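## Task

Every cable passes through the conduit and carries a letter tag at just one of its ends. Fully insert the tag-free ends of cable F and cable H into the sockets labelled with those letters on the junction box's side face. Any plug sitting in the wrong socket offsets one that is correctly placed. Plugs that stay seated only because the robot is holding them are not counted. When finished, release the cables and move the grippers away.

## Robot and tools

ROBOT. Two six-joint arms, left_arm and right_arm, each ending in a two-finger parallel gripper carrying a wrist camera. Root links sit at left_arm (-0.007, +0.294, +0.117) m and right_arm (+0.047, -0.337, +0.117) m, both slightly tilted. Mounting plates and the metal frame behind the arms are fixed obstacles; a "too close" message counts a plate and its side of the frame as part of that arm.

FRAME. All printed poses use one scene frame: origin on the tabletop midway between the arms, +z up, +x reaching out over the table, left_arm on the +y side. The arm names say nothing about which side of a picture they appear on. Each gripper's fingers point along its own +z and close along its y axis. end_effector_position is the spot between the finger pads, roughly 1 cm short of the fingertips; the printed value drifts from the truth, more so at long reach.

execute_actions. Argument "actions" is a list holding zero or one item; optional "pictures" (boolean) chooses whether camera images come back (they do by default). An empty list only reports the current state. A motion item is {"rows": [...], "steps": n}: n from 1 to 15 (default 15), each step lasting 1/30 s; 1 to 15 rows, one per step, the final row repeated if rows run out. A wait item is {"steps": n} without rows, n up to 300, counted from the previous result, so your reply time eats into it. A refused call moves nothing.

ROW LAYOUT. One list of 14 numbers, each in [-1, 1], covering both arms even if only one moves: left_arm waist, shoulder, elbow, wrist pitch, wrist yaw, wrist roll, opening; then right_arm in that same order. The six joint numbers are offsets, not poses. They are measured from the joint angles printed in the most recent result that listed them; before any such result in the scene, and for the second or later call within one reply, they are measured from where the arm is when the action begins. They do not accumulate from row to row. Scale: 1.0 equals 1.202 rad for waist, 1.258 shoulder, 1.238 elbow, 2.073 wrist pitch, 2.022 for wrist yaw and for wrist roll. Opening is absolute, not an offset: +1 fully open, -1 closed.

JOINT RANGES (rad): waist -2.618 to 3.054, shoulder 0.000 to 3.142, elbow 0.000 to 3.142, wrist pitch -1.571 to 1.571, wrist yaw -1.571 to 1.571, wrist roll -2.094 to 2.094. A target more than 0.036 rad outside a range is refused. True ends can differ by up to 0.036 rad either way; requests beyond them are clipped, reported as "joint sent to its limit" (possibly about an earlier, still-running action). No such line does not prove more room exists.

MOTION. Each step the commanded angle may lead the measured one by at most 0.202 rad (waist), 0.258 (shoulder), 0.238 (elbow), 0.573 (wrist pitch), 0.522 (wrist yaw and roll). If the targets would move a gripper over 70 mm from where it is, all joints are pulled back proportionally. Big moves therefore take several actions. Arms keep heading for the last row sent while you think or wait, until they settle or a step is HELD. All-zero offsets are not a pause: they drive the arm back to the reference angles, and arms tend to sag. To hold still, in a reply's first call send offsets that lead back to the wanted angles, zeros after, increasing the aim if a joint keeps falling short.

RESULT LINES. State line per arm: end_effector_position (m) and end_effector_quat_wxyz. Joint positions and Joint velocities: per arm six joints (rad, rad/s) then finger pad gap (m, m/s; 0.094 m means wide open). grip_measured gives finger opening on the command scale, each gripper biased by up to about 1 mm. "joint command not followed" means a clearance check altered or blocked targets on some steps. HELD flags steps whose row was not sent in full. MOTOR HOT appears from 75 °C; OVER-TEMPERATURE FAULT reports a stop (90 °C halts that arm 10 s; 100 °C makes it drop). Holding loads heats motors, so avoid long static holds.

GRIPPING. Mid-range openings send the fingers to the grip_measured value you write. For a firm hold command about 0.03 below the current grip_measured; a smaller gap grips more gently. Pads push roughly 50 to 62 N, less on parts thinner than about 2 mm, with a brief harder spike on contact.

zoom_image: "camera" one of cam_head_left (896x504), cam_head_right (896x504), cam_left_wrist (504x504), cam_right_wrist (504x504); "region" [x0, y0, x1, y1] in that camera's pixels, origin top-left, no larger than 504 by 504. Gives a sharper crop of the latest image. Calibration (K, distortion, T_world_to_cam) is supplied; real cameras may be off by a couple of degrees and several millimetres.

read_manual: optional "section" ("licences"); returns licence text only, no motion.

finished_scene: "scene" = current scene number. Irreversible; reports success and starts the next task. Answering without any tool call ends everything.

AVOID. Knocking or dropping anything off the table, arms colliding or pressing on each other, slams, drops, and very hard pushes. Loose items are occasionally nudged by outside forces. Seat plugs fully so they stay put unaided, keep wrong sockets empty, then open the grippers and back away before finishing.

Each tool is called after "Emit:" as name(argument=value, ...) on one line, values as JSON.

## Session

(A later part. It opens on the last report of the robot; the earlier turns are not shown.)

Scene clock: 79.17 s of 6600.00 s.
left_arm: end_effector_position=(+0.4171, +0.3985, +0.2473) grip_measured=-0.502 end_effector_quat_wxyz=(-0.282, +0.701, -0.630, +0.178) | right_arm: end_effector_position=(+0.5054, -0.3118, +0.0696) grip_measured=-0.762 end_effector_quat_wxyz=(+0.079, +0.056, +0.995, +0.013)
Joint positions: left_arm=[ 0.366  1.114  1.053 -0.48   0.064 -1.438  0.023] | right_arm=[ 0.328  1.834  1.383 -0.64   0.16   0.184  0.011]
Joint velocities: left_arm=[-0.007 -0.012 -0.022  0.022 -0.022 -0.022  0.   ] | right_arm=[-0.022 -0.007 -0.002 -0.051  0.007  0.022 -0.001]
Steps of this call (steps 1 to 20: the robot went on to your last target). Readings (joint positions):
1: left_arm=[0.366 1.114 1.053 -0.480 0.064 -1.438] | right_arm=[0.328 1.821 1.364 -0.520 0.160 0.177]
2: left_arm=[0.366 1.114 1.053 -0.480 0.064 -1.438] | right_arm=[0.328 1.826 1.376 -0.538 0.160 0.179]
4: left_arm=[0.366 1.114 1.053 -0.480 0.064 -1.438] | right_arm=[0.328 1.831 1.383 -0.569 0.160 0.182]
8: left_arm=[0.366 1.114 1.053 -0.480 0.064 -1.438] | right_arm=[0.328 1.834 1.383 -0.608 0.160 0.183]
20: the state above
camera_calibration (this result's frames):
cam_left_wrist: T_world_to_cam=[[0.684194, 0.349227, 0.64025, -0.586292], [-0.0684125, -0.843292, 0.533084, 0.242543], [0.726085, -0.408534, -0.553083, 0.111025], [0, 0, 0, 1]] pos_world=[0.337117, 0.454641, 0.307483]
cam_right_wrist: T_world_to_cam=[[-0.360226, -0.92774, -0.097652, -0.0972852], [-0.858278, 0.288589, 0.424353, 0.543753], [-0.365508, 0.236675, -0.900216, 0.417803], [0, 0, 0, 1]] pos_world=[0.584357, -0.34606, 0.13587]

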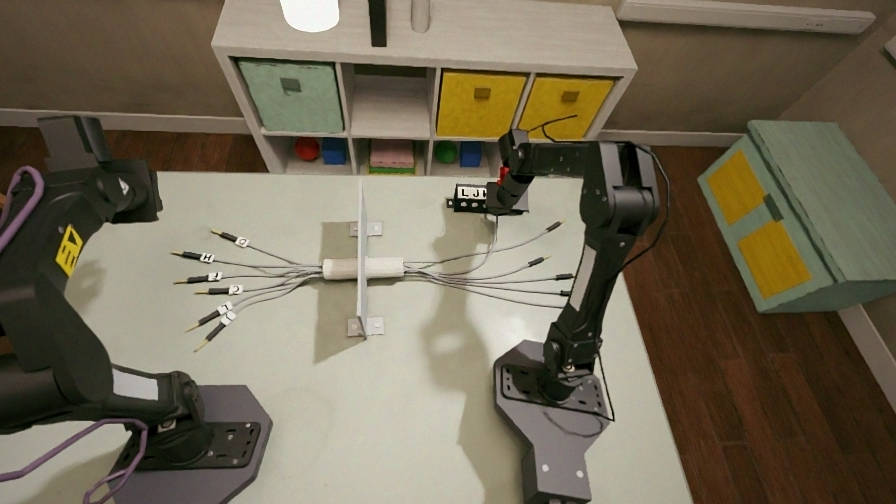

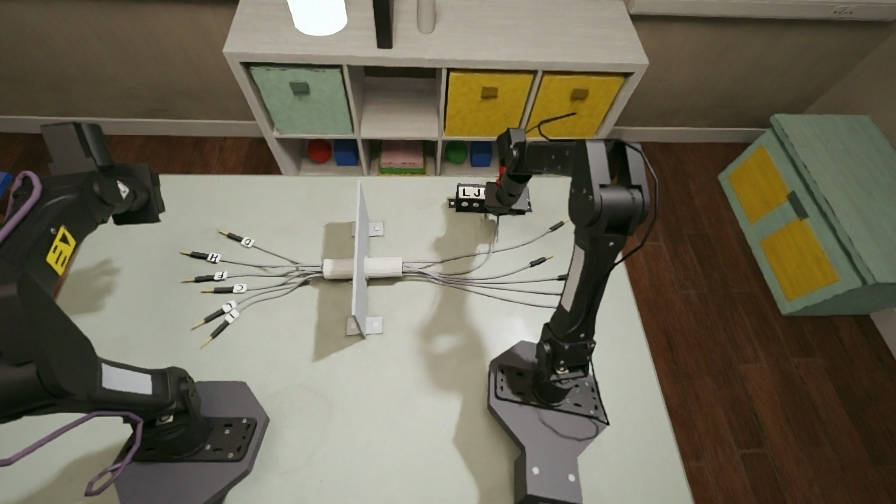

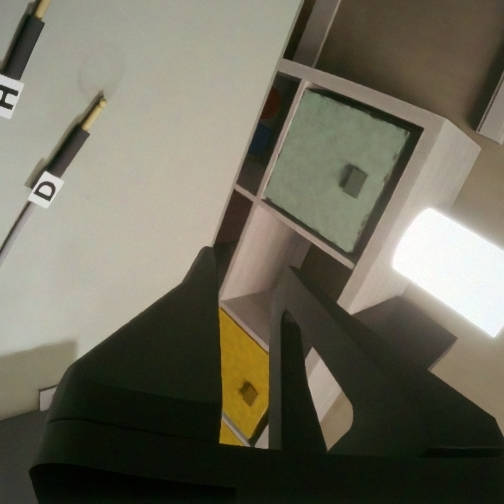

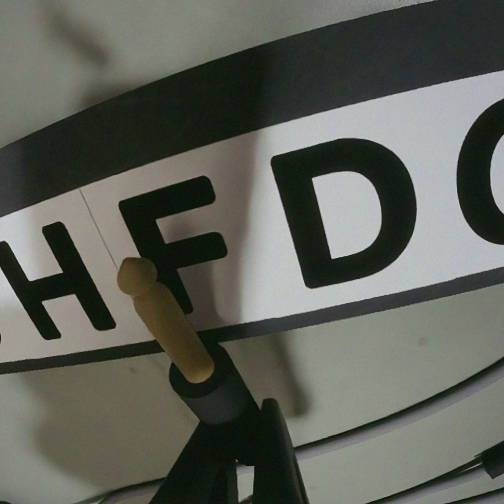

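Emit:
execute_actions(actions=[{"rows":[[0,0,0,0,0,0,-0.5,0,-0.015,0,-0.02,0,0,-0.8],[0,0,0,0,0,0,-0.5,0,-0.015,0,-0.04,0,0,-0.8],[0,0,0,0,0,0,-0.5,0,-0.015,0,-0.06,0,0,-0.8],[0,0,0,0,0,0,-0.5,0,-0.015,0,-0.08,0,0,-0.8]],"steps":15}], pictures=false)

Emit:
execute_actions(actions=[{"steps":15}])

Scene clock: 81.23 s of 6600.00 s.
left_arm: end_effector_position=(+0.4171, +0.3985, +0.2473) grip_measured=-0.502 end_effector_quat_wxyz=(-0.282, +0.701, -0.630, +0.178) | right_arm: end_effector_position=(+0.4711, -0.3149, +0.0680) grip_measured=-0.762 end_effector_quat_wxyz=(+0.011, +0.045, +0.999, +0.003)
Joint positions: left_arm=[ 0.366  1.114  1.053 -0.48   0.065 -1.438  0.023] | right_arm=[ 0.328  1.829  1.383 -0.783  0.16   0.184  0.011]
Joint velocities: left_arm=[ 0.002 -0.002 -0.027 -0.066  0.007  0.081 -0.001] | right_arm=[ 0.002 -0.002 -0.002 -0.095  0.037 -0.022  0.   ]
Steps of this call (steps 1 to 15: the robot went on to your last target; steps 16 to 47: nothing new was sent; steps 48 to 62: all 15 steps of this action). Readings (joint positions):
48: left_arm=[0.366 1.114 1.053 -0.480 0.064 -1.438] | right_arm=[0.328 1.832 1.383 -0.641 0.160 0.184]
49: left_arm=[0.366 1.114 1.053 -0.480 0.064 -1.438] | right_arm=[0.328 1.831 1.383 -0.642 0.160 0.184]
51: left_arm=[0.366 1.114 1.053 -0.480 0.064 -1.438] | right_arm=[0.328 1.829 1.383 -0.670 0.160 0.184]
55: left_arm=[0.366 1.114 1.053 -0.480 0.065 -1.438] | right_arm=[0.328 1.829 1.383 -0.748 0.160 0.184]
62: the state above

Scene clock: 81.73 s of 6600.00 s.
left_arm: end_effector_position=(+0.4171, +0.3985, +0.2473) grip_measured=-0.502 end_effector_quat_wxyz=(-0.282, +0.701, -0.630, +0.178) | right_arm: end_effector_position=(+0.4697, -0.3151, +0.0680) grip_measured=-0.762 end_effector_quat_wxyz=(+0.008, +0.044, +0.999, +0.003)
Joint positions: left_arm=[ 0.366  1.114  1.053 -0.48   0.065 -1.438  0.023] | right_arm=[ 0.328  1.829  1.383 -0.789  0.16   0.184  0.011]
Joint velocities: left_arm=[ 0.012 -0.002  0.007 -0.007  0.066 -0.037 -0.001] | right_arm=[-0.007 -0.007 -0.002 -0.007  0.037  0.022  0.001]
Steps of this call (steps 1 to 15: the robot went on to your last target). Readings (joint positions):
1: left_arm=[0.366 1.114 1.053 -0.480 0.065 -1.438] | right_arm=[0.328 1.829 1.383 -0.784 0.160 0.184]
2: left_arm=[0.366 1.114 1.053 -0.480 0.065 -1.438] | right_arm=[0.328 1.829 1.383 -0.786 0.160 0.184]
4: left_arm=[0.366 1.114 1.053 -0.480 0.065 -1.438] | right_arm=[0.328 1.829 1.383 -0.787 0.160 0.184]
8: left_arm=[0.366 1.114 1.053 -0.480 0.065 -1.438] | right_arm=[0.328 1.829 1.383 -0.788 0.160 0.184]
15: the state above
All arms were judged still, so your last target was given up. Only a new action makes them travel on or press farther. Fingers that are still opening or closing keep moving.
camera_calibration (this result's frames):
cam_left_wrist: T_world_to_cam=[[0.684234, 0.349248, 0.640195, -0.586291], [-0.0686506, -0.843121, 0.533324, 0.242462], [0.726024, -0.408868, -0.552916, 0.111102], [0, 0, 0, 1]] pos_world=[0.337143, 0.454611, 0.30746]
cam_right_wrist: T_world_to_cam=[[-0.347671, -0.936991, -0.0342461, -0.126441], [-0.79648, 0.275869, 0.538066, 0.473974], [-0.494716, 0.214346, -0.842207, 0.453777], [0, 0, 0, 1]] pos_world=[0.558042, -0.346494, 0.122814]

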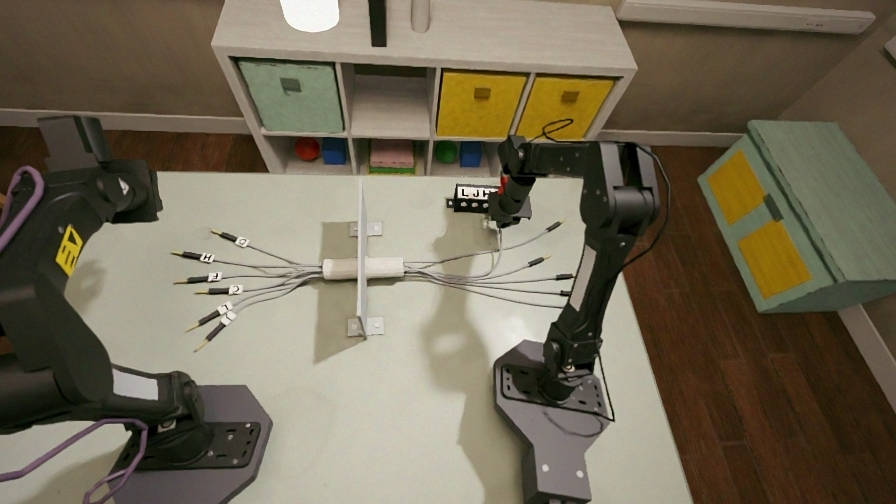

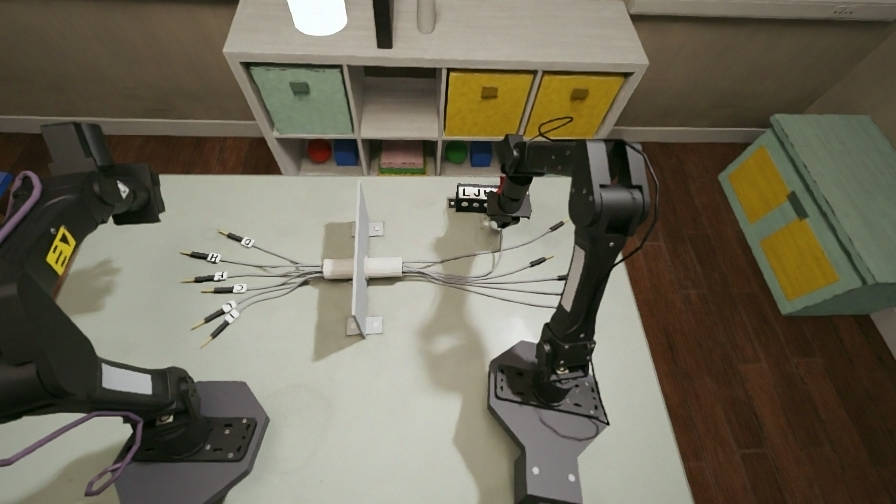

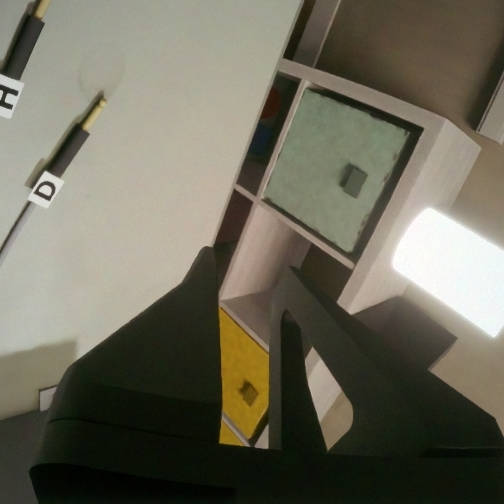

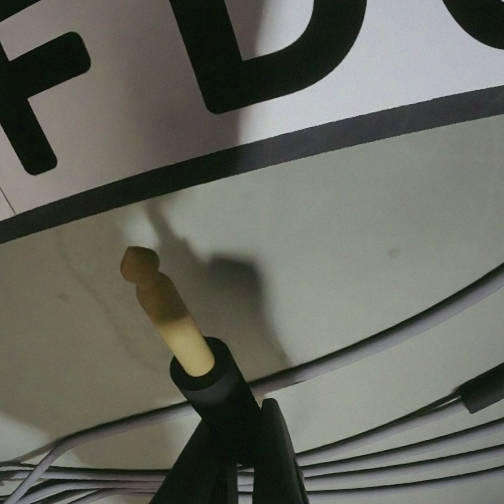

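Emit:
execute_actions(actions=[{"rows":[[0,0,0,0,0,0,-0.5,0.03,0,0,-0.02,0,0.01,-0.8],[0,0,0,0,0,0,-0.5,0.06,0,0,-0.03,0.01,0.03,-0.8],[0,0,0,0,0,0,-0.5,0.09,0.02,0.02,-0.04,0.015,0.045,-0.8],[0,0,0,0,0,0,-0.5,0.12,0.04,0.04,-0.045,0.02,0.06,-0.8],[0,0,0,0,0,0,-0.5,0.15,0.06,0.07,-0.05,0.025,0.075,-0.8],[0,0,0,0,0,0,-0.5,0.18,0.08,0.1,-0.055,0.03,0.09,-0.8],[0,0,0,0,0,0,-0.5,0.21,0.11,0.13,-0.06,0.035,0.105,-0.8],[0,0,0,0,0,0,-0.5,0.24,0.14,0.16,-0.062,0.04,0.12,-0.8],[0,0,0,0,0,0,-0.5,0.27,0.16,0.19,-0.062,0.045,0.135,-0.8],[0,0,0,0,0,0,-0.5,0.301,0.18,0.22,-0.062,0.051,0.148,-0.8],[0,0,0,0,0,0,-0.5,0.301,0.2,0.24,-0.062,0.051,0.148,-0.8],[0,0,0,0,0,0,-0.5,0.301,0.215,0.255,-0.062,0.051,0.148,-0.8]],"steps":15}], pictures=false)

Emit:
execute_actions(actions=[{"steps":12}])

Scene clock: 90.73 s of 6600.00 s.
left_arm: end_effector_position=(+0.4171, +0.3985, +0.2473) grip_measured=-0.502 end_effector_quat_wxyz=(-0.282, +0.701, -0.630, +0.178) | right_arm: end_effector_position=(+0.4714, -0.1483, +0.0582) grip_measured=-0.762 end_effector_quat_wxyz=(+0.000, -0.018, +1.000, +0.019)
Joint positions: left_arm=[ 0.366  1.114  1.053 -0.48   0.065 -1.438  0.023] | right_arm=[ 0.71   2.103  1.664 -0.879  0.236  0.434  0.011]
Joint velocities: left_arm=[ 0.002  0.012 -0.012 -0.022  0.007  0.007 -0.   ] | right_arm=[ 0.095  0.159 -0.012 -0.081 -0.037  0.344 -0.001]
Steps of this call (steps 1 to 90: nothing new was sent; then 5.50 s passed at rest; steps 91 to 105: all 15 steps of this action). Readings (joint positions):
91: left_arm=[0.366 1.114 1.053 -0.480 0.065 -1.438] | right_arm=[0.329 1.829 1.383 -0.790 0.160 0.186]
92: left_arm=[0.366 1.114 1.053 -0.480 0.065 -1.438] | right_arm=[0.335 1.829 1.383 -0.796 0.165 0.193]
94: left_arm=[0.366 1.114 1.053 -0.480 0.065 -1.438] | right_arm=[0.369 1.835 1.386 -0.818 0.183 0.223]
98: left_arm=[0.366 1.114 1.053 -0.480 0.065 -1.438] | right_arm=[0.515 1.929 1.490 -0.873 0.215 0.310]
105: the state above

Scene clock: 91.13 s of 6600.00 s.
left_arm: end_effector_position=(+0.4171, +0.3985, +0.2473) grip_measured=-0.502 end_effector_quat_wxyz=(-0.282, +0.701, -0.630, +0.178) | right_arm: end_effector_position=(+0.4715, -0.1626, +0.0536) grip_measured=-0.762 end_effector_quat_wxyz=(-0.007, +0.007, +1.000, +0.000)
Joint positions: left_arm=[ 0.366  1.114  1.053 -0.48   0.065 -1.438  0.023] | right_arm=[ 0.688  2.108  1.664 -0.897  0.257  0.469  0.011]
Joint velocities: left_arm=[-0.012 -0.012 -0.007  0.022  0.037 -0.037  0.   ] | right_arm=[-0.007 -0.007 -0.007 -0.037  0.051  0.022  0.   ]
Steps of this call (steps 1 to 12: the robot went on to your last target). Readings (joint positions):
1: left_arm=[0.366 1.114 1.053 -0.480 0.065 -1.438] | right_arm=[0.710 2.107 1.664 -0.882 0.236 0.441]
2: left_arm=[0.366 1.114 1.053 -0.480 0.065 -1.438] | right_arm=[0.708 2.108 1.664 -0.886 0.239 0.447]
4: left_arm=[0.366 1.114 1.053 -0.480 0.065 -1.438] | right_arm=[0.699 2.108 1.664 -0.892 0.246 0.456]
8: left_arm=[0.366 1.114 1.053 -0.480 0.065 -1.438] | right_arm=[0.689 2.108 1.664 -0.896 0.255 0.466]
12: the state above
camera_calibration (this result's frames):
cam_left_wrist: T_world_to_cam=[[0.684234, 0.349248, 0.640195, -0.586291], [-0.0686506, -0.843121, 0.533324, 0.242462], [0.726024, -0.408868, -0.552916, 0.111102], [0, 0, 0, 1]] pos_world=[0.337143, 0.454611, 0.30746]
cam_right_wrist: T_world_to_cam=[[-0.276667, -0.960746, -0.0205528, -0.0215694], [-0.798081, 0.217806, 0.561807, 0.43112], [-0.535278, 0.171836, -0.827013, 0.421222], [0, 0, 0, 1]] pos_world=[0.563572, -0.187004, 0.105706]

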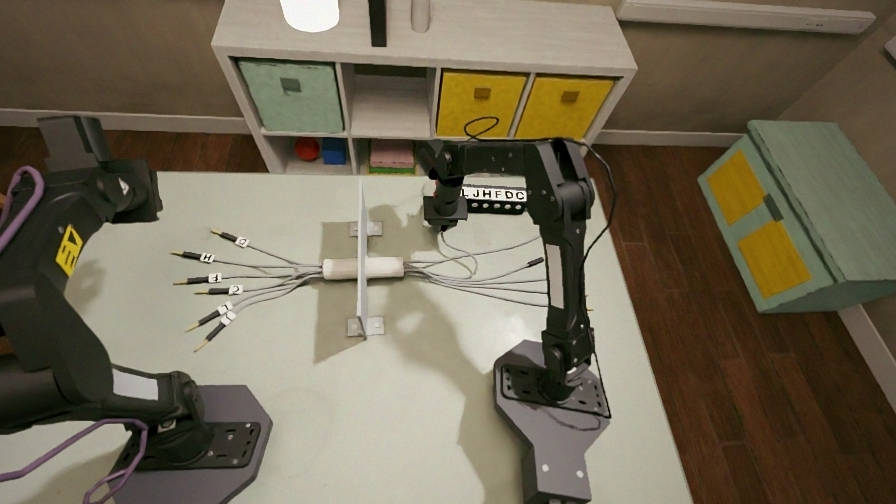

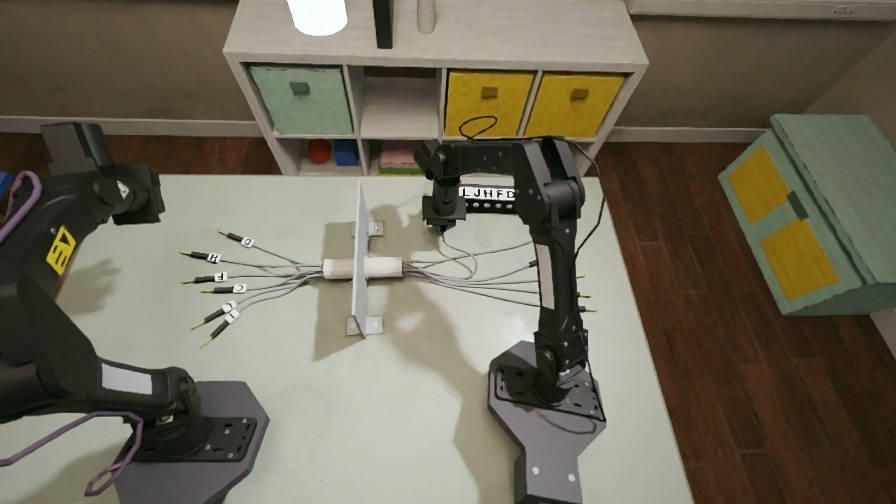

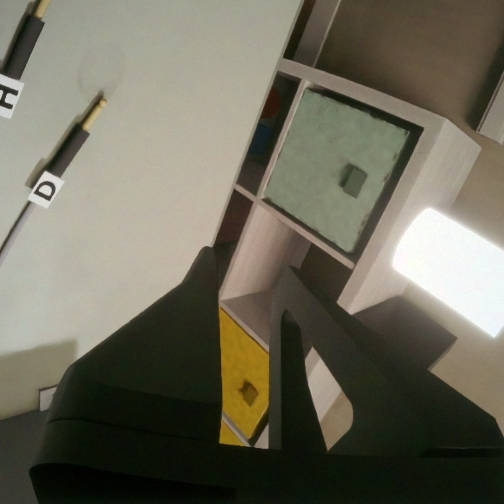

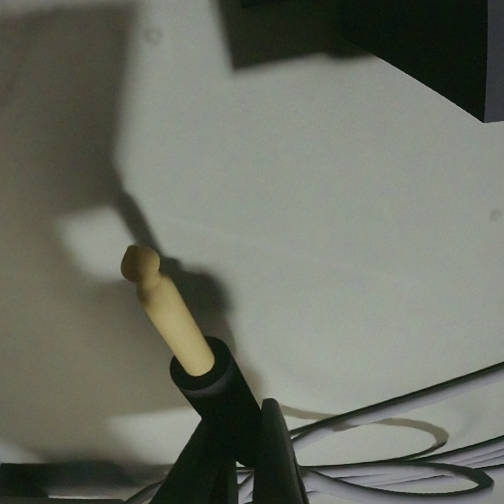

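Emit:
execute_actions(actions=[{"rows":[[0,0,0,0,0,0,-0.5,0,0.01,0,0.01,0,0,-0.8],[0,0,0,0,0,0,-0.5,0,0.02,0,0.015,0,0,-0.8],[0,0,0,0,0,0,-0.5,0,0.03,0,0.02,0,0,-0.8],[0,0,0,0,0,0,-0.5,0,0.04,0,0.025,0,0,-0.8],[0,0,0,0,0,0,-0.5,0,0.05,0,0.03,0,0,-0.8],[0,0,0,0,0,0,-0.5,0,0.058,0,0.03,0,0,-0.8]],"steps":15}])

Scene clock: 92.93 s of 6600.00 s.
left_arm: end_effector_position=(+0.4171, +0.3984, +0.2473) grip_measured=-0.502 end_effector_quat_wxyz=(-0.282, +0.701, -0.630, +0.178) | right_arm: end_effector_position=(+0.4666, -0.1557, +0.0214) grip_measured=-0.762 end_effector_quat_wxyz=(-0.018, +0.005, +1.000, -0.006)
Joint positions: left_arm=[ 0.366  1.114  1.053 -0.48   0.065 -1.438  0.023] | right_arm=[ 0.688  2.189  1.664 -0.843  0.258  0.472  0.011]
Joint velocities: left_arm=[ 0.002 -0.012 -0.007  0.022 -0.007  0.051 -0.001] | right_arm=[ 0.007 -0.002  0.007 -0.007 -0.051 -0.022 -0.   ]
Steps of this call (steps 1 to 30: the robot went on to your last target; steps 31 to 39: nothing new was sent; steps 40 to 54: all 15 steps of this action). Readings (joint positions):
40: left_arm=[0.366 1.114 1.053 -0.480 0.065 -1.438] | right_arm=[0.688 2.108 1.664 -0.897 0.258 0.472]
41: left_arm=[0.366 1.114 1.053 -0.480 0.065 -1.438] | right_arm=[0.688 2.109 1.664 -0.894 0.258 0.472]
43: left_arm=[0.366 1.114 1.053 -0.480 0.065 -1.438] | right_arm=[0.688 2.118 1.664 -0.881 0.258 0.472]
47: left_arm=[0.366 1.114 1.053 -0.480 0.065 -1.438] | right_arm=[0.688 2.162 1.664 -0.854 0.258 0.472]
54: the state above
camera_calibration (this result's frames):
cam_left_wrist: T_world_to_cam=[[0.684275, 0.349269, 0.64014, -0.58629], [-0.0688886, -0.84295, 0.533563, 0.24238], [0.725963, -0.409202, -0.552749, 0.111179], [0, 0, 0, 1]] pos_world=[0.337169, 0.454582, 0.307437]
cam_right_wrist: T_world_to_cam=[[-0.272837, -0.962058, -0.00211596, -0.0193384], [-0.786497, 0.221781, 0.576398, 0.438679], [-0.554059, 0.158927, -0.817166, 0.397376], [0, 0, 0, 1]] pos_world=[0.559914, -0.179049, 0.0718276]

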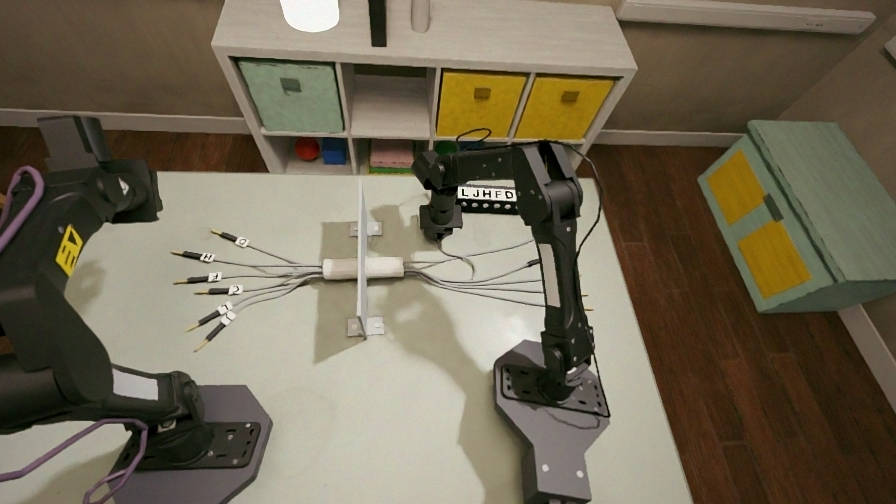

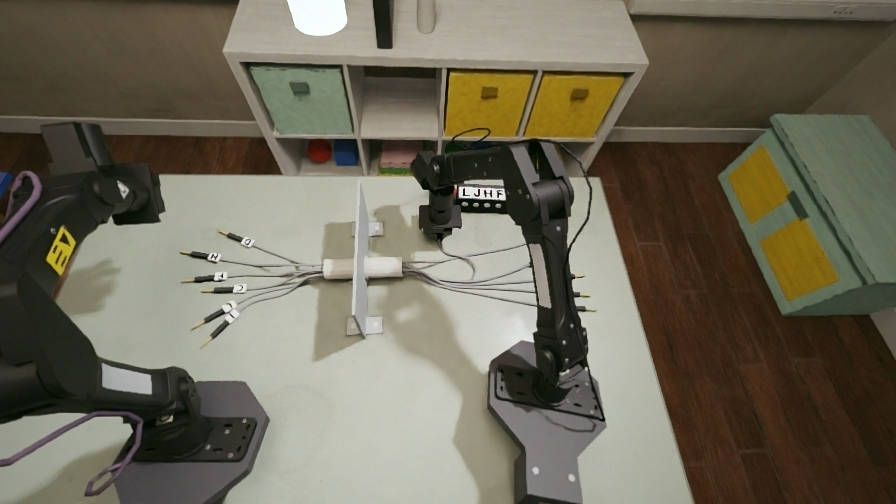

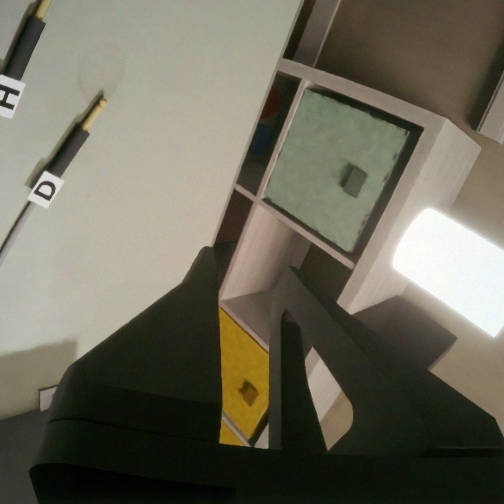

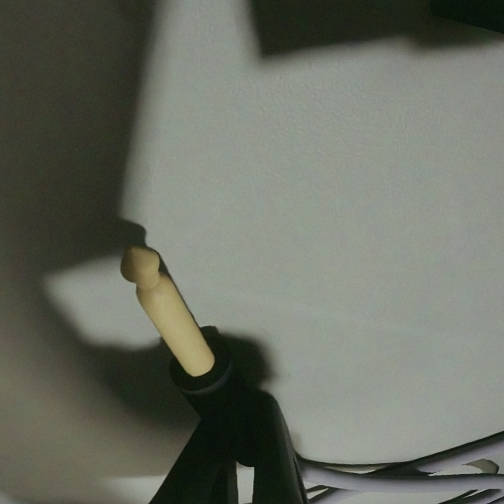

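Emit:
execute_actions(actions=[{"rows":[[0,0,0,0,0,0,-0.5,0,0.01,0,0,0,0,-0.8],[0,0,0,0,0,0,-0.5,0,0.01,0,0,0,0,-0.8],[0,0,0,0,0,0,-0.5,0,0.01,0,0,0,0,-0.8],[0,0,0,0,0,0,-0.5,0,0.01,0,0,0,0,-0.8],[0,0,0,0,0,0,-0.5,0,0.01,0,0,0,0,-0.8],[0,0,0,0,0,0,-0.5,0,0.01,0,0,0,0,-0.3]],"steps":15}])

Scene clock: 94.27 s of 6600.00 s.
left_arm: end_effector_position=(+0.4172, +0.3983, +0.2473) grip_measured=-0.502 end_effector_quat_wxyz=(-0.282, +0.701, -0.630, +0.179) | right_arm: end_effector_position=(+0.4673, -0.1555, +0.0214) grip_measured=-0.303 end_effector_quat_wxyz=(-0.017, +0.005, +1.000, -0.006)
Joint positions: left_arm=[ 0.366  1.114  1.053 -0.48   0.065 -1.438  0.023] | right_arm=[ 0.688  2.189  1.664 -0.84   0.259  0.472  0.033]
Joint velocities: left_arm=[-0.027 -0.017 -0.012 -0.022  0.007 -0.037  0.   ] | right_arm=[ 0.002 -0.012  0.002  0.022  0.007  0.007  0.   ]
Steps of this call (steps 1 to 15: the robot went on to your last target; steps 16 to 25: nothing new was sent; steps 26 to 40: all 15 steps of this action). Readings (joint positions):
26: left_arm=[0.366 1.114 1.053 -0.480 0.065 -1.438] | right_arm=[0.688 2.189 1.664 -0.840 0.258 0.472]
27: left_arm=[0.366 1.114 1.053 -0.480 0.065 -1.438] | right_arm=[0.688 2.189 1.664 -0.840 0.258 0.472]
29: left_arm=[0.366 1.114 1.053 -0.480 0.065 -1.438] | right_arm=[0.688 2.189 1.664 -0.840 0.258 0.472]
33: left_arm=[0.366 1.114 1.053 -0.480 0.065 -1.438] | right_arm=[0.688 2.189 1.664 -0.840 0.259 0.472]
40: the state above
camera_calibration (this result's frames):
cam_left_wrist: T_world_to_cam=[[0.684315, 0.34929, 0.640085, -0.58629], [-0.0691266, -0.84278, 0.533801, 0.242299], [0.725902, -0.409535, -0.552582, 0.111256], [0, 0, 0, 1]] pos_world=[0.337195, 0.454553, 0.307414]
cam_right_wrist: T_world_to_cam=[[-0.273568, -0.961846, -0.00351596, -0.0185363], [-0.788047, 0.222037, 0.574179, 0.440029], [-0.551491, 0.159848, -0.818722, 0.396697], [0, 0, 0, 1]] pos_world=[0.560468, -0.178943, 0.0720639]

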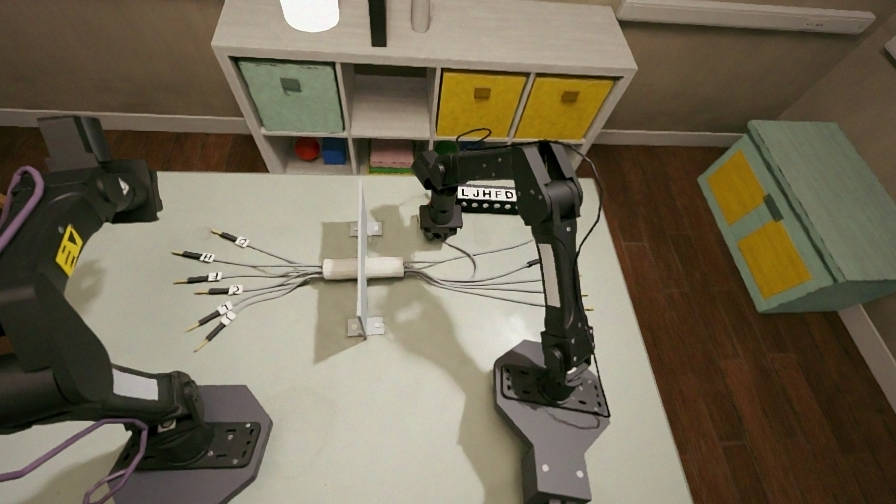

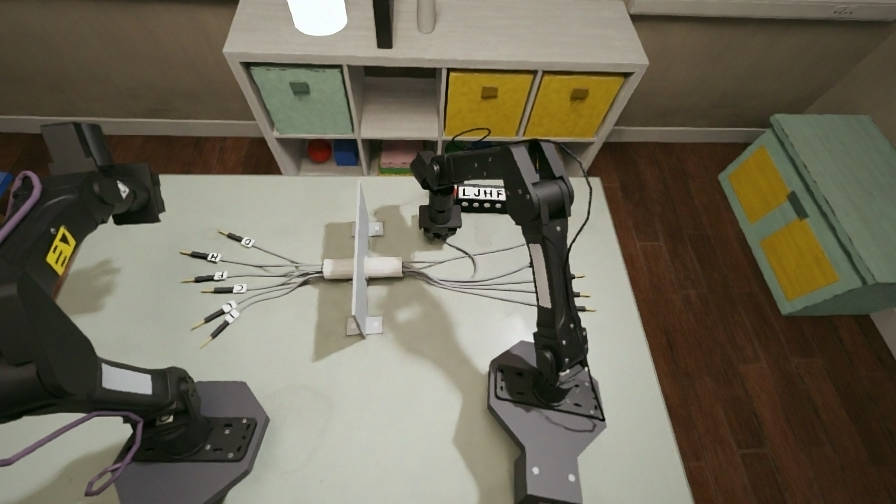

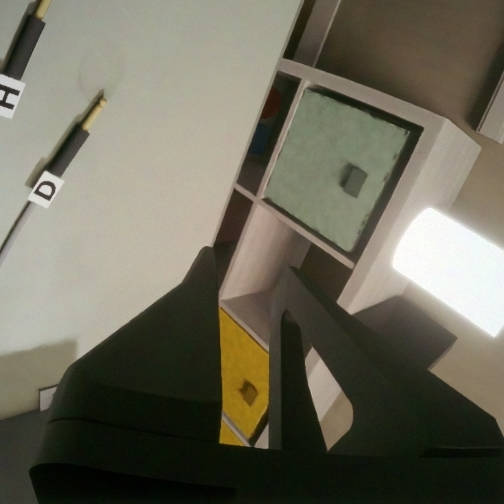

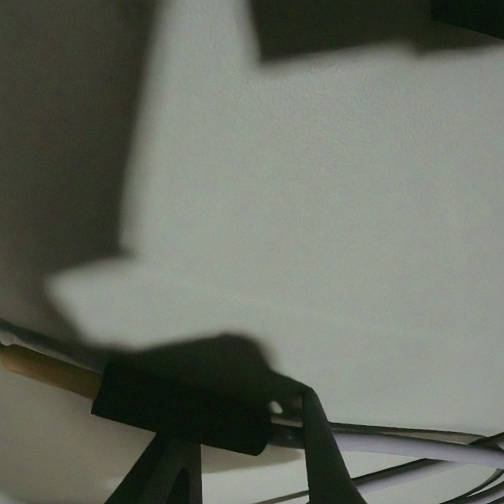

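Emit:
execute_actions(actions=[{"rows":[[0,0,0,0,0,0,-0.5,0,-0.03,0,-0.01,0,0,-0.3],[0,0,0,0,0,0,-0.5,0,-0.06,0,-0.03,0,0,-0.3],[0,0,0,0,0,0,-0.5,0,-0.09,0,-0.05,0,0,-0.3],[0,0,0,0,0,0,-0.5,0,-0.12,0,-0.07,0,0,-0.3],[0,0,0,0,0,0,-0.5,0,-0.15,0,-0.09,0,0,-0.3]],"steps":15}])

Emit:
zoom_image(camera="cam_head_left", region=[380, 170, 600, 320])

Scene clock: 96.47 s of 6600.00 s.
left_arm: end_effector_position=(+0.4172, +0.3983, +0.2473) grip_measured=-0.502 end_effector_quat_wxyz=(-0.282, +0.701, -0.630, +0.179) | right_arm: end_effector_position=(+0.4681, -0.1774, +0.0962) grip_measured=-0.303 end_effector_quat_wxyz=(-0.004, +0.009, +1.000, +0.001)
Joint positions: left_arm=[ 0.366  1.114  1.053 -0.48   0.065 -1.438  0.023] | right_arm=[ 0.688  2.     1.664 -1.     0.258  0.472  0.033]
Joint velocities: left_arm=[ 0.012  0.007  0.002 -0.051  0.051 -0.066 -0.001] | right_arm=[-0.017  0.012 -0.017 -0.154 -0.007 -0.037 -0.001]
Steps of this call (steps 1 to 15: the robot went on to your last target; steps 16 to 51: nothing new was sent; steps 52 to 66: all 15 steps of this action). Readings (joint positions):
52: left_arm=[0.366 1.114 1.053 -0.480 0.065 -1.438] | right_arm=[0.688 2.189 1.664 -0.840 0.259 0.472]
53: left_arm=[0.366 1.114 1.053 -0.480 0.065 -1.438] | right_arm=[0.688 2.185 1.664 -0.843 0.259 0.472]
55: left_arm=[0.366 1.114 1.053 -0.480 0.065 -1.438] | right_arm=[0.688 2.164 1.664 -0.876 0.259 0.472]
59: left_arm=[0.366 1.114 1.053 -0.480 0.065 -1.438] | right_arm=[0.688 2.053 1.664 -0.961 0.258 0.472]
66: the state above
camera_calibration (this result's frames):
cam_left_wrist: T_world_to_cam=[[0.684315, 0.34929, 0.640085, -0.58629], [-0.0691266, -0.84278, 0.533801, 0.242299], [0.725902, -0.409535, -0.552582, 0.111256], [0, 0, 0, 1]] pos_world=[0.337195, 0.454553, 0.307414]
cam_right_wrist: T_world_to_cam=[[-0.280614, -0.959537, -0.0233444, -0.0334633], [-0.800488, 0.220542, 0.557297, 0.409732], [-0.529599, 0.175072, -0.829985, 0.455436], [0, 0, 0, 1]] pos_world=[0.559793, -0.202207, 0.148881]

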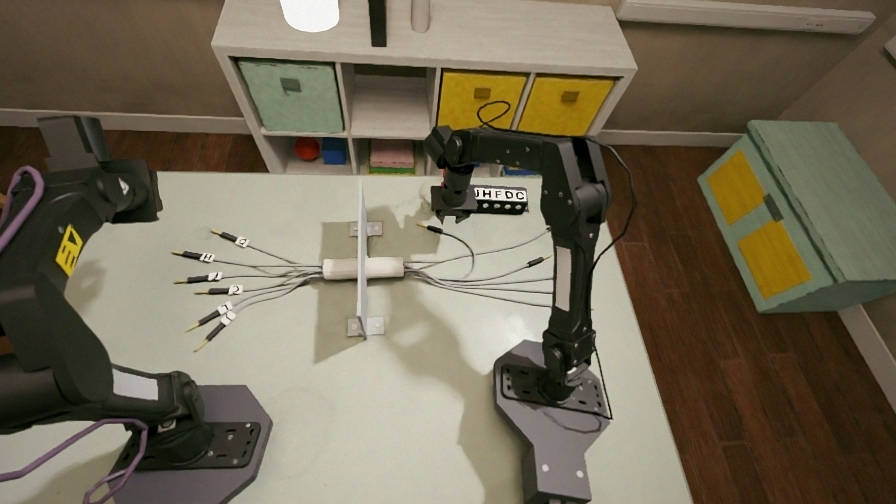

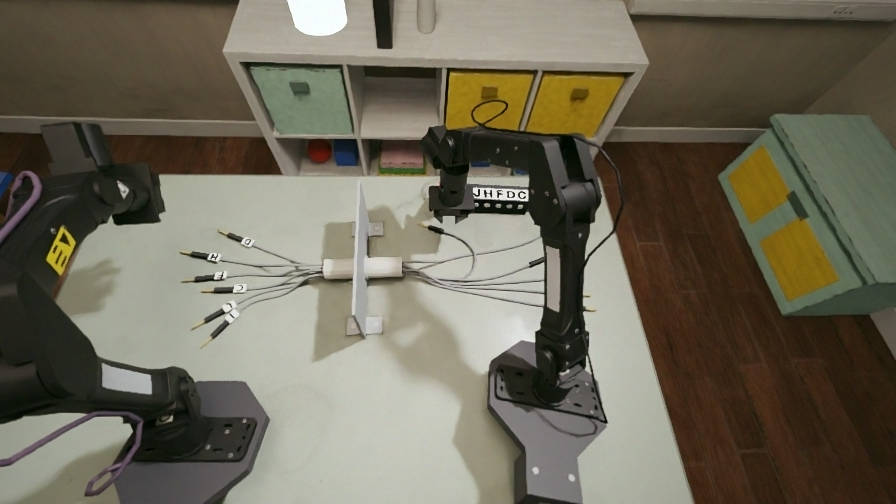

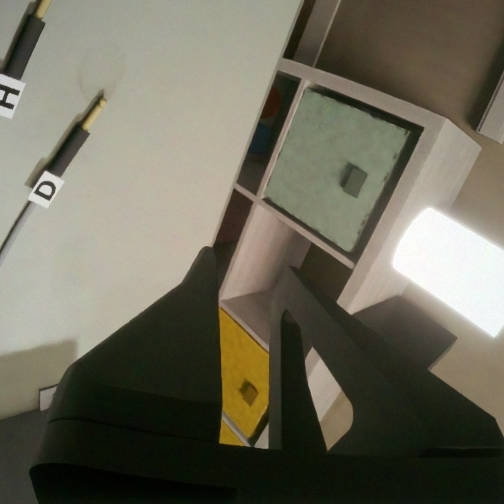

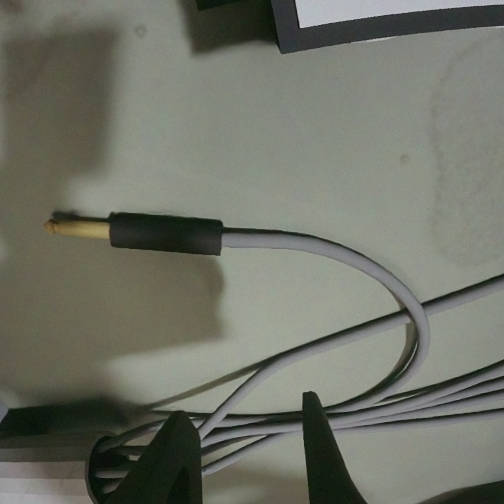

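Region (380, 170, 600, 320) of cam_head_left's 896x504 image, scaled by 2.291, with more detail than that image has; it fills the top 344 rows of this view, and the rest is white.

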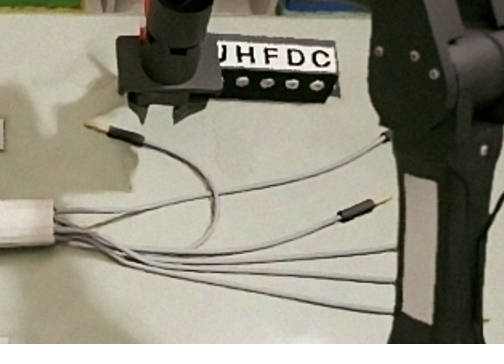

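Emit:
execute_actions(actions=[{"rows":[[0,0,0,0,0,0,-0.5,-0.01,-0.01,-0.02,0.03,-0.02,-0.05,-0.3],[0,0,0,0,0,0,-0.5,-0.02,-0.02,-0.04,0.06,-0.04,-0.1,-0.3],[0,0,0,0,0,0,-0.5,-0.035,-0.03,-0.07,0.09,-0.06,-0.16,-0.3],[0,0,0,0,0,0,-0.5,-0.05,-0.04,-0.1,0.12,-0.08,-0.22,-0.3],[0,0,0,0,0,0,-0.5,-0.065,-0.05,-0.13,0.15,-0.1,-0.28,-0.3],[0,0,0,0,0,0,-0.5,-0.08,-0.06,-0.16,0.18,-0.12,-0.34,-0.3],[0,0,0,0,0,0,-0.5,-0.095,-0.07,-0.19,0.21,-0.14,-0.4,-0.3],[0,0,0,0,0,0,-0.5,-0.11,-0.08,-0.22,0.24,-0.16,-0.46,-0.3],[0,0,0,0,0,0,-0.5,-0.125,-0.088,-0.25,0.27,-0.18,-0.52,-0.3],[0,0,0,0,0,0,-0.5,-0.14,-0.088,-0.28,0.3,-0.2,-0.58,-0.3],[0,0,0,0,0,0,-0.5,-0.154,-0.088,-0.31,0.329,-0.22,-0.64,-0.3],[0,0,0,0,0,0,-0.5,-0.154,-0.088,-0.33,0.329,-0.233,-0.7,-0.3],[0,0,0,0,0,0,-0.5,-0.154,-0.088,-0.344,0.329,-0.233,-0.7,-0.3]],"steps":15}], pictures=false)

Emit:
execute_actions(actions=[{"steps":15}])

Scene clock: 102.77 s of 6600.00 s.
left_arm: end_effector_position=(+0.4172, +0.3983, +0.2473) grip_measured=-0.502 end_effector_quat_wxyz=(-0.282, +0.701, -0.630, +0.179) | right_arm: end_effector_position=(+0.4689, -0.1846, +0.0342) grip_measured=-0.303 end_effector_quat_wxyz=(+0.122, -0.432, +0.882, +0.142)
Joint positions: left_arm=[ 0.366  1.114  1.053 -0.48   0.066 -1.438  0.023] | right_arm=[ 0.491  1.925  1.259 -0.434 -0.119 -0.662  0.033]
Joint velocities: left_arm=[-0.012  0.002  0.017 -0.007 -0.051  0.037  0.   ] | right_arm=[-0.037 -0.017 -0.379  0.491 -0.52  -1.883  0.   ]
Steps of this call (steps 1 to 30: the robot went on to your last target; steps 31 to 90: nothing new was sent; then 2.80 s passed at rest; steps 91 to 105: all 15 steps of this action). Readings (joint positions):
91: left_arm=[0.366 1.114 1.053 -0.480 0.066 -1.438] | right_arm=[0.688 2.000 1.662 -1.007 0.254 0.459]
92: left_arm=[0.366 1.114 1.053 -0.480 0.066 -1.438] | right_arm=[0.686 2.000 1.656 -0.988 0.242 0.429]
94: left_arm=[0.366 1.114 1.053 -0.480 0.066 -1.438] | right_arm=[0.673 1.992 1.616 -0.916 0.200 0.320]
98: left_arm=[0.366 1.114 1.053 -0.480 0.066 -1.438] | right_arm=[0.605 1.958 1.471 -0.730 0.080 -0.025]
105: the state above

Scene clock: 103.27 s of 6600.00 s.
left_arm: end_effector_position=(+0.4172, +0.3983, +0.2473) grip_measured=-0.502 end_effector_quat_wxyz=(-0.282, +0.701, -0.630, +0.179) | right_arm: end_effector_position=(+0.4828, -0.1682, +0.0410) grip_measured=-0.303 end_effector_quat_wxyz=(+0.191, -0.540, +0.807, +0.145)
Joint positions: left_arm=[ 0.366  1.114  1.053 -0.48   0.066 -1.438  0.023] | right_arm=[ 0.491  1.925  1.245 -0.335 -0.193 -0.924  0.033]
Joint velocities: left_arm=[-0.007 -0.017 -0.017 -0.022 -0.007 -0.051  0.   ] | right_arm=[-0.002 -0.002  0.007 -0.007  0.081 -0.11  -0.   ]
Steps of this call (steps 1 to 15: the robot went on to your last target). Readings (joint positions):
1: left_arm=[0.366 1.114 1.053 -0.480 0.066 -1.438] | right_arm=[0.491 1.925 1.249 -0.420 -0.133 -0.717]
2: left_arm=[0.366 1.114 1.053 -0.480 0.066 -1.438] | right_arm=[0.491 1.925 1.246 -0.408 -0.147 -0.761]
4: left_arm=[0.366 1.114 1.053 -0.480 0.066 -1.438] | right_arm=[0.491 1.925 1.245 -0.384 -0.165 -0.824]
8: left_arm=[0.366 1.114 1.053 -0.480 0.066 -1.438] | right_arm=[0.491 1.925 1.245 -0.350 -0.184 -0.889]
15: the state above
camera_calibration (this result's frames):
cam_left_wrist: T_world_to_cam=[[0.684356, 0.349311, 0.640031, -0.586289], [-0.0693646, -0.842609, 0.53404, 0.242217], [0.725841, -0.409869, -0.552414, 0.111333], [0, 0, 0, 1]] pos_world=[0.337221, 0.454523, 0.307391]
cam_right_wrist: T_world_to_cam=[[0.806171, -0.566799, -0.169787, -0.474516], [-0.554746, -0.823856, 0.116267, 0.17401], [-0.20578, 0.000457591, -0.978598, 0.236153], [0, 0, 0, 1]] pos_world=[0.527667, -0.125704, 0.130301]

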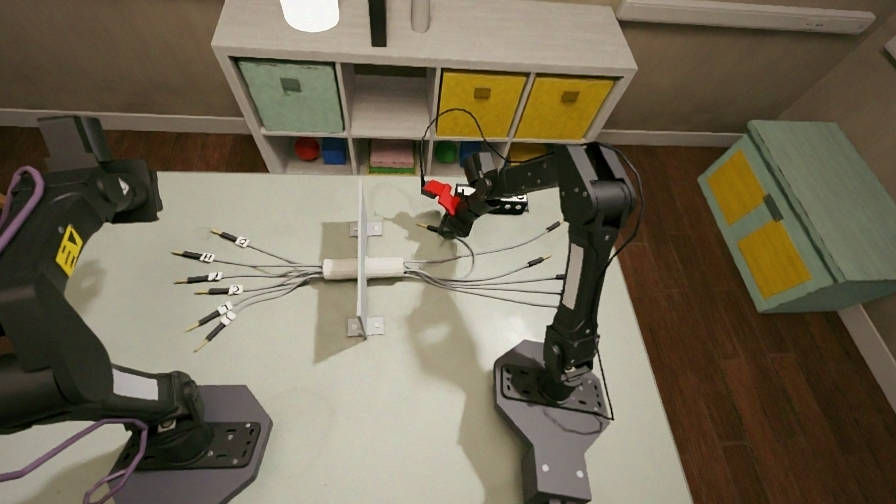

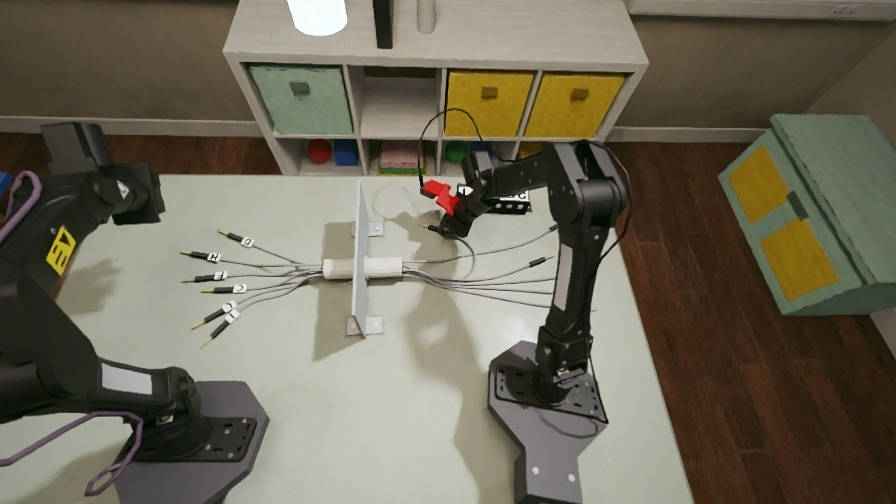

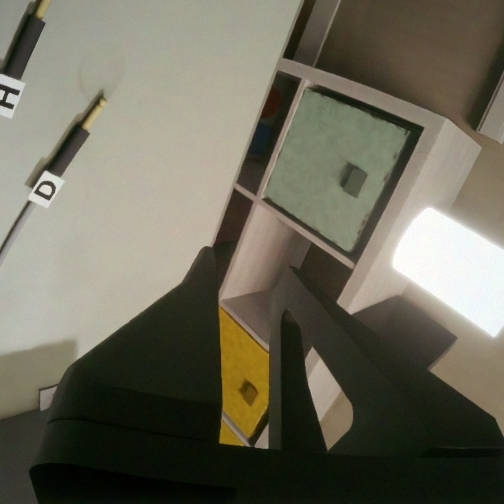

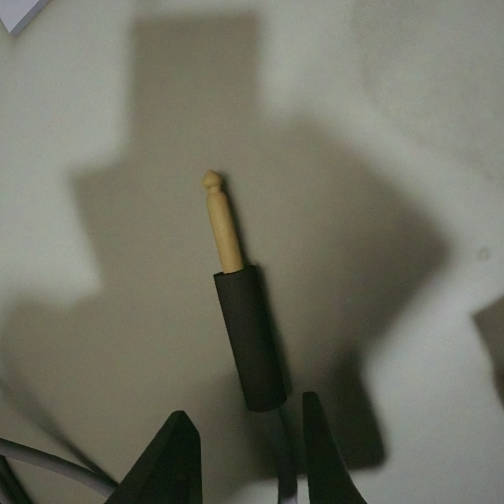

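Emit:
execute_actions(actions=[{"rows":[[0,0,0,0,0,0,-0.5,0.005,0.005,0,0.015,-0.005,-0.01,-0.3],[0,0,0,0,0,0,-0.5,0.01,0.01,0,0.025,-0.01,-0.01,-0.3],[0,0,0,0,0,0,-0.5,0.014,0.02,0,0.035,-0.014,-0.01,-0.3],[0,0,0,0,0,0,-0.5,0.014,0.03,0,0.045,-0.014,-0.01,-0.3],[0,0,0,0,0,0,-0.5,0.014,0.04,0,0.055,-0.014,-0.01,-0.3],[0,0,0,0,0,0,-0.5,0.014,0.046,0,0.058,-0.014,-0.01,-0.3]],"steps":15}])

Scene clock: 104.83 s of 6600.00 s.
left_arm: end_effector_position=(+0.4172, +0.3982, +0.2473) grip_measured=-0.502 end_effector_quat_wxyz=(-0.281, +0.701, -0.630, +0.179) | right_arm: end_effector_position=(+0.4918, -0.1602, +0.0240) grip_measured=-0.303 end_effector_quat_wxyz=(-0.211, +0.542, -0.801, -0.142)
Joint positions: left_arm=[ 0.366  1.114  1.053 -0.48   0.066 -1.438  0.023] | right_arm=[ 0.491  1.985  1.245 -0.238 -0.203 -0.935  0.033]
Joint velocities: left_arm=[ 0.007  0.007  0.022 -0.037  0.037 -0.037 -0.   ] | right_arm=[-0.007  0.017  0.002  0.051 -0.007  0.051 -0.001]
Steps of this call (steps 1 to 15: the robot went on to your last target; steps 16 to 32: nothing new was sent; steps 33 to 47: all 15 steps of this action). Readings (joint positions):
33: left_arm=[0.366 1.114 1.053 -0.480 0.066 -1.438] | right_arm=[0.491 1.925 1.245 -0.331 -0.195 -0.934]
34: left_arm=[0.366 1.114 1.053 -0.480 0.066 -1.438] | right_arm=[0.491 1.925 1.245 -0.327 -0.195 -0.934]
36: left_arm=[0.366 1.114 1.053 -0.480 0.066 -1.438] | right_arm=[0.491 1.930 1.245 -0.308 -0.199 -0.934]
40: left_arm=[0.366 1.114 1.053 -0.480 0.066 -1.438] | right_arm=[0.491 1.965 1.245 -0.257 -0.202 -0.934]
47: the state above
camera_calibration (this result's frames):
cam_left_wrist: T_world_to_cam=[[0.684396, 0.349331, 0.639976, -0.586288], [-0.0696026, -0.842438, 0.534279, 0.242136], [0.72578, -0.410203, -0.552247, 0.11141], [0, 0, 0, 1]] pos_world=[0.337247, 0.454494, 0.307368]
cam_right_wrist: T_world_to_cam=[[0.814502, -0.560844, -0.14846, -0.48375], [-0.555275, -0.827751, 0.0806055, 0.188101], [-0.168095, 0.0167828, -0.985628, 0.20566], [0, 0, 0, 1]] pos_world=[0.533034, -0.119059, 0.115725]

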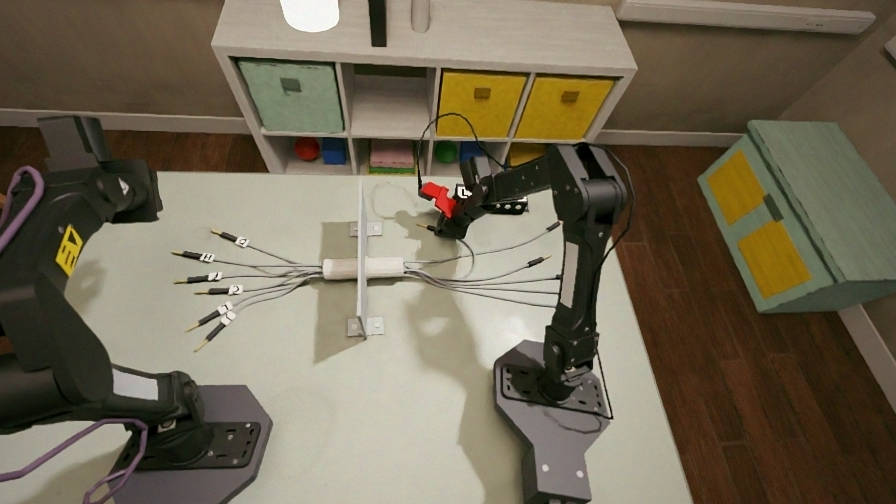

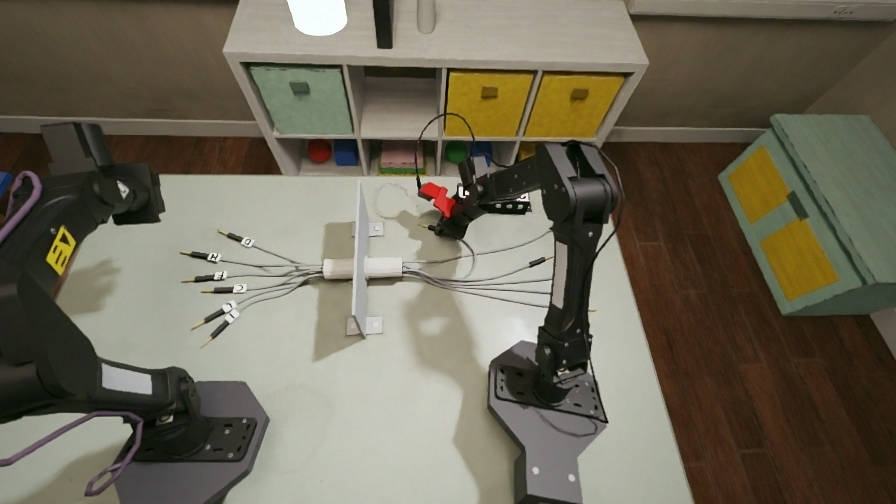

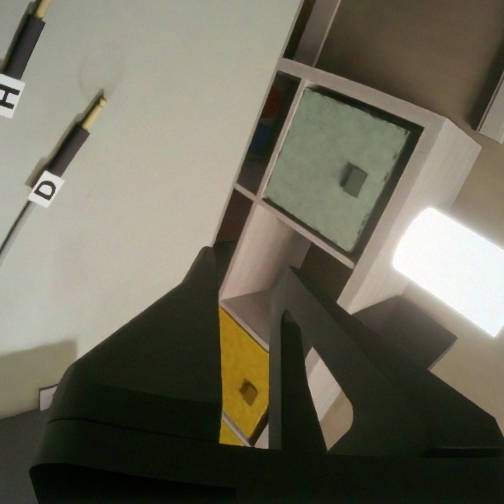

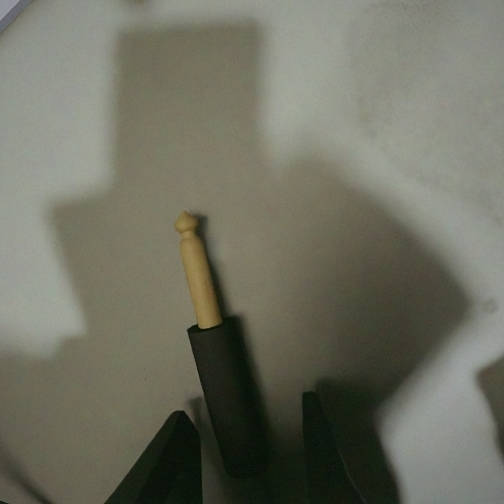

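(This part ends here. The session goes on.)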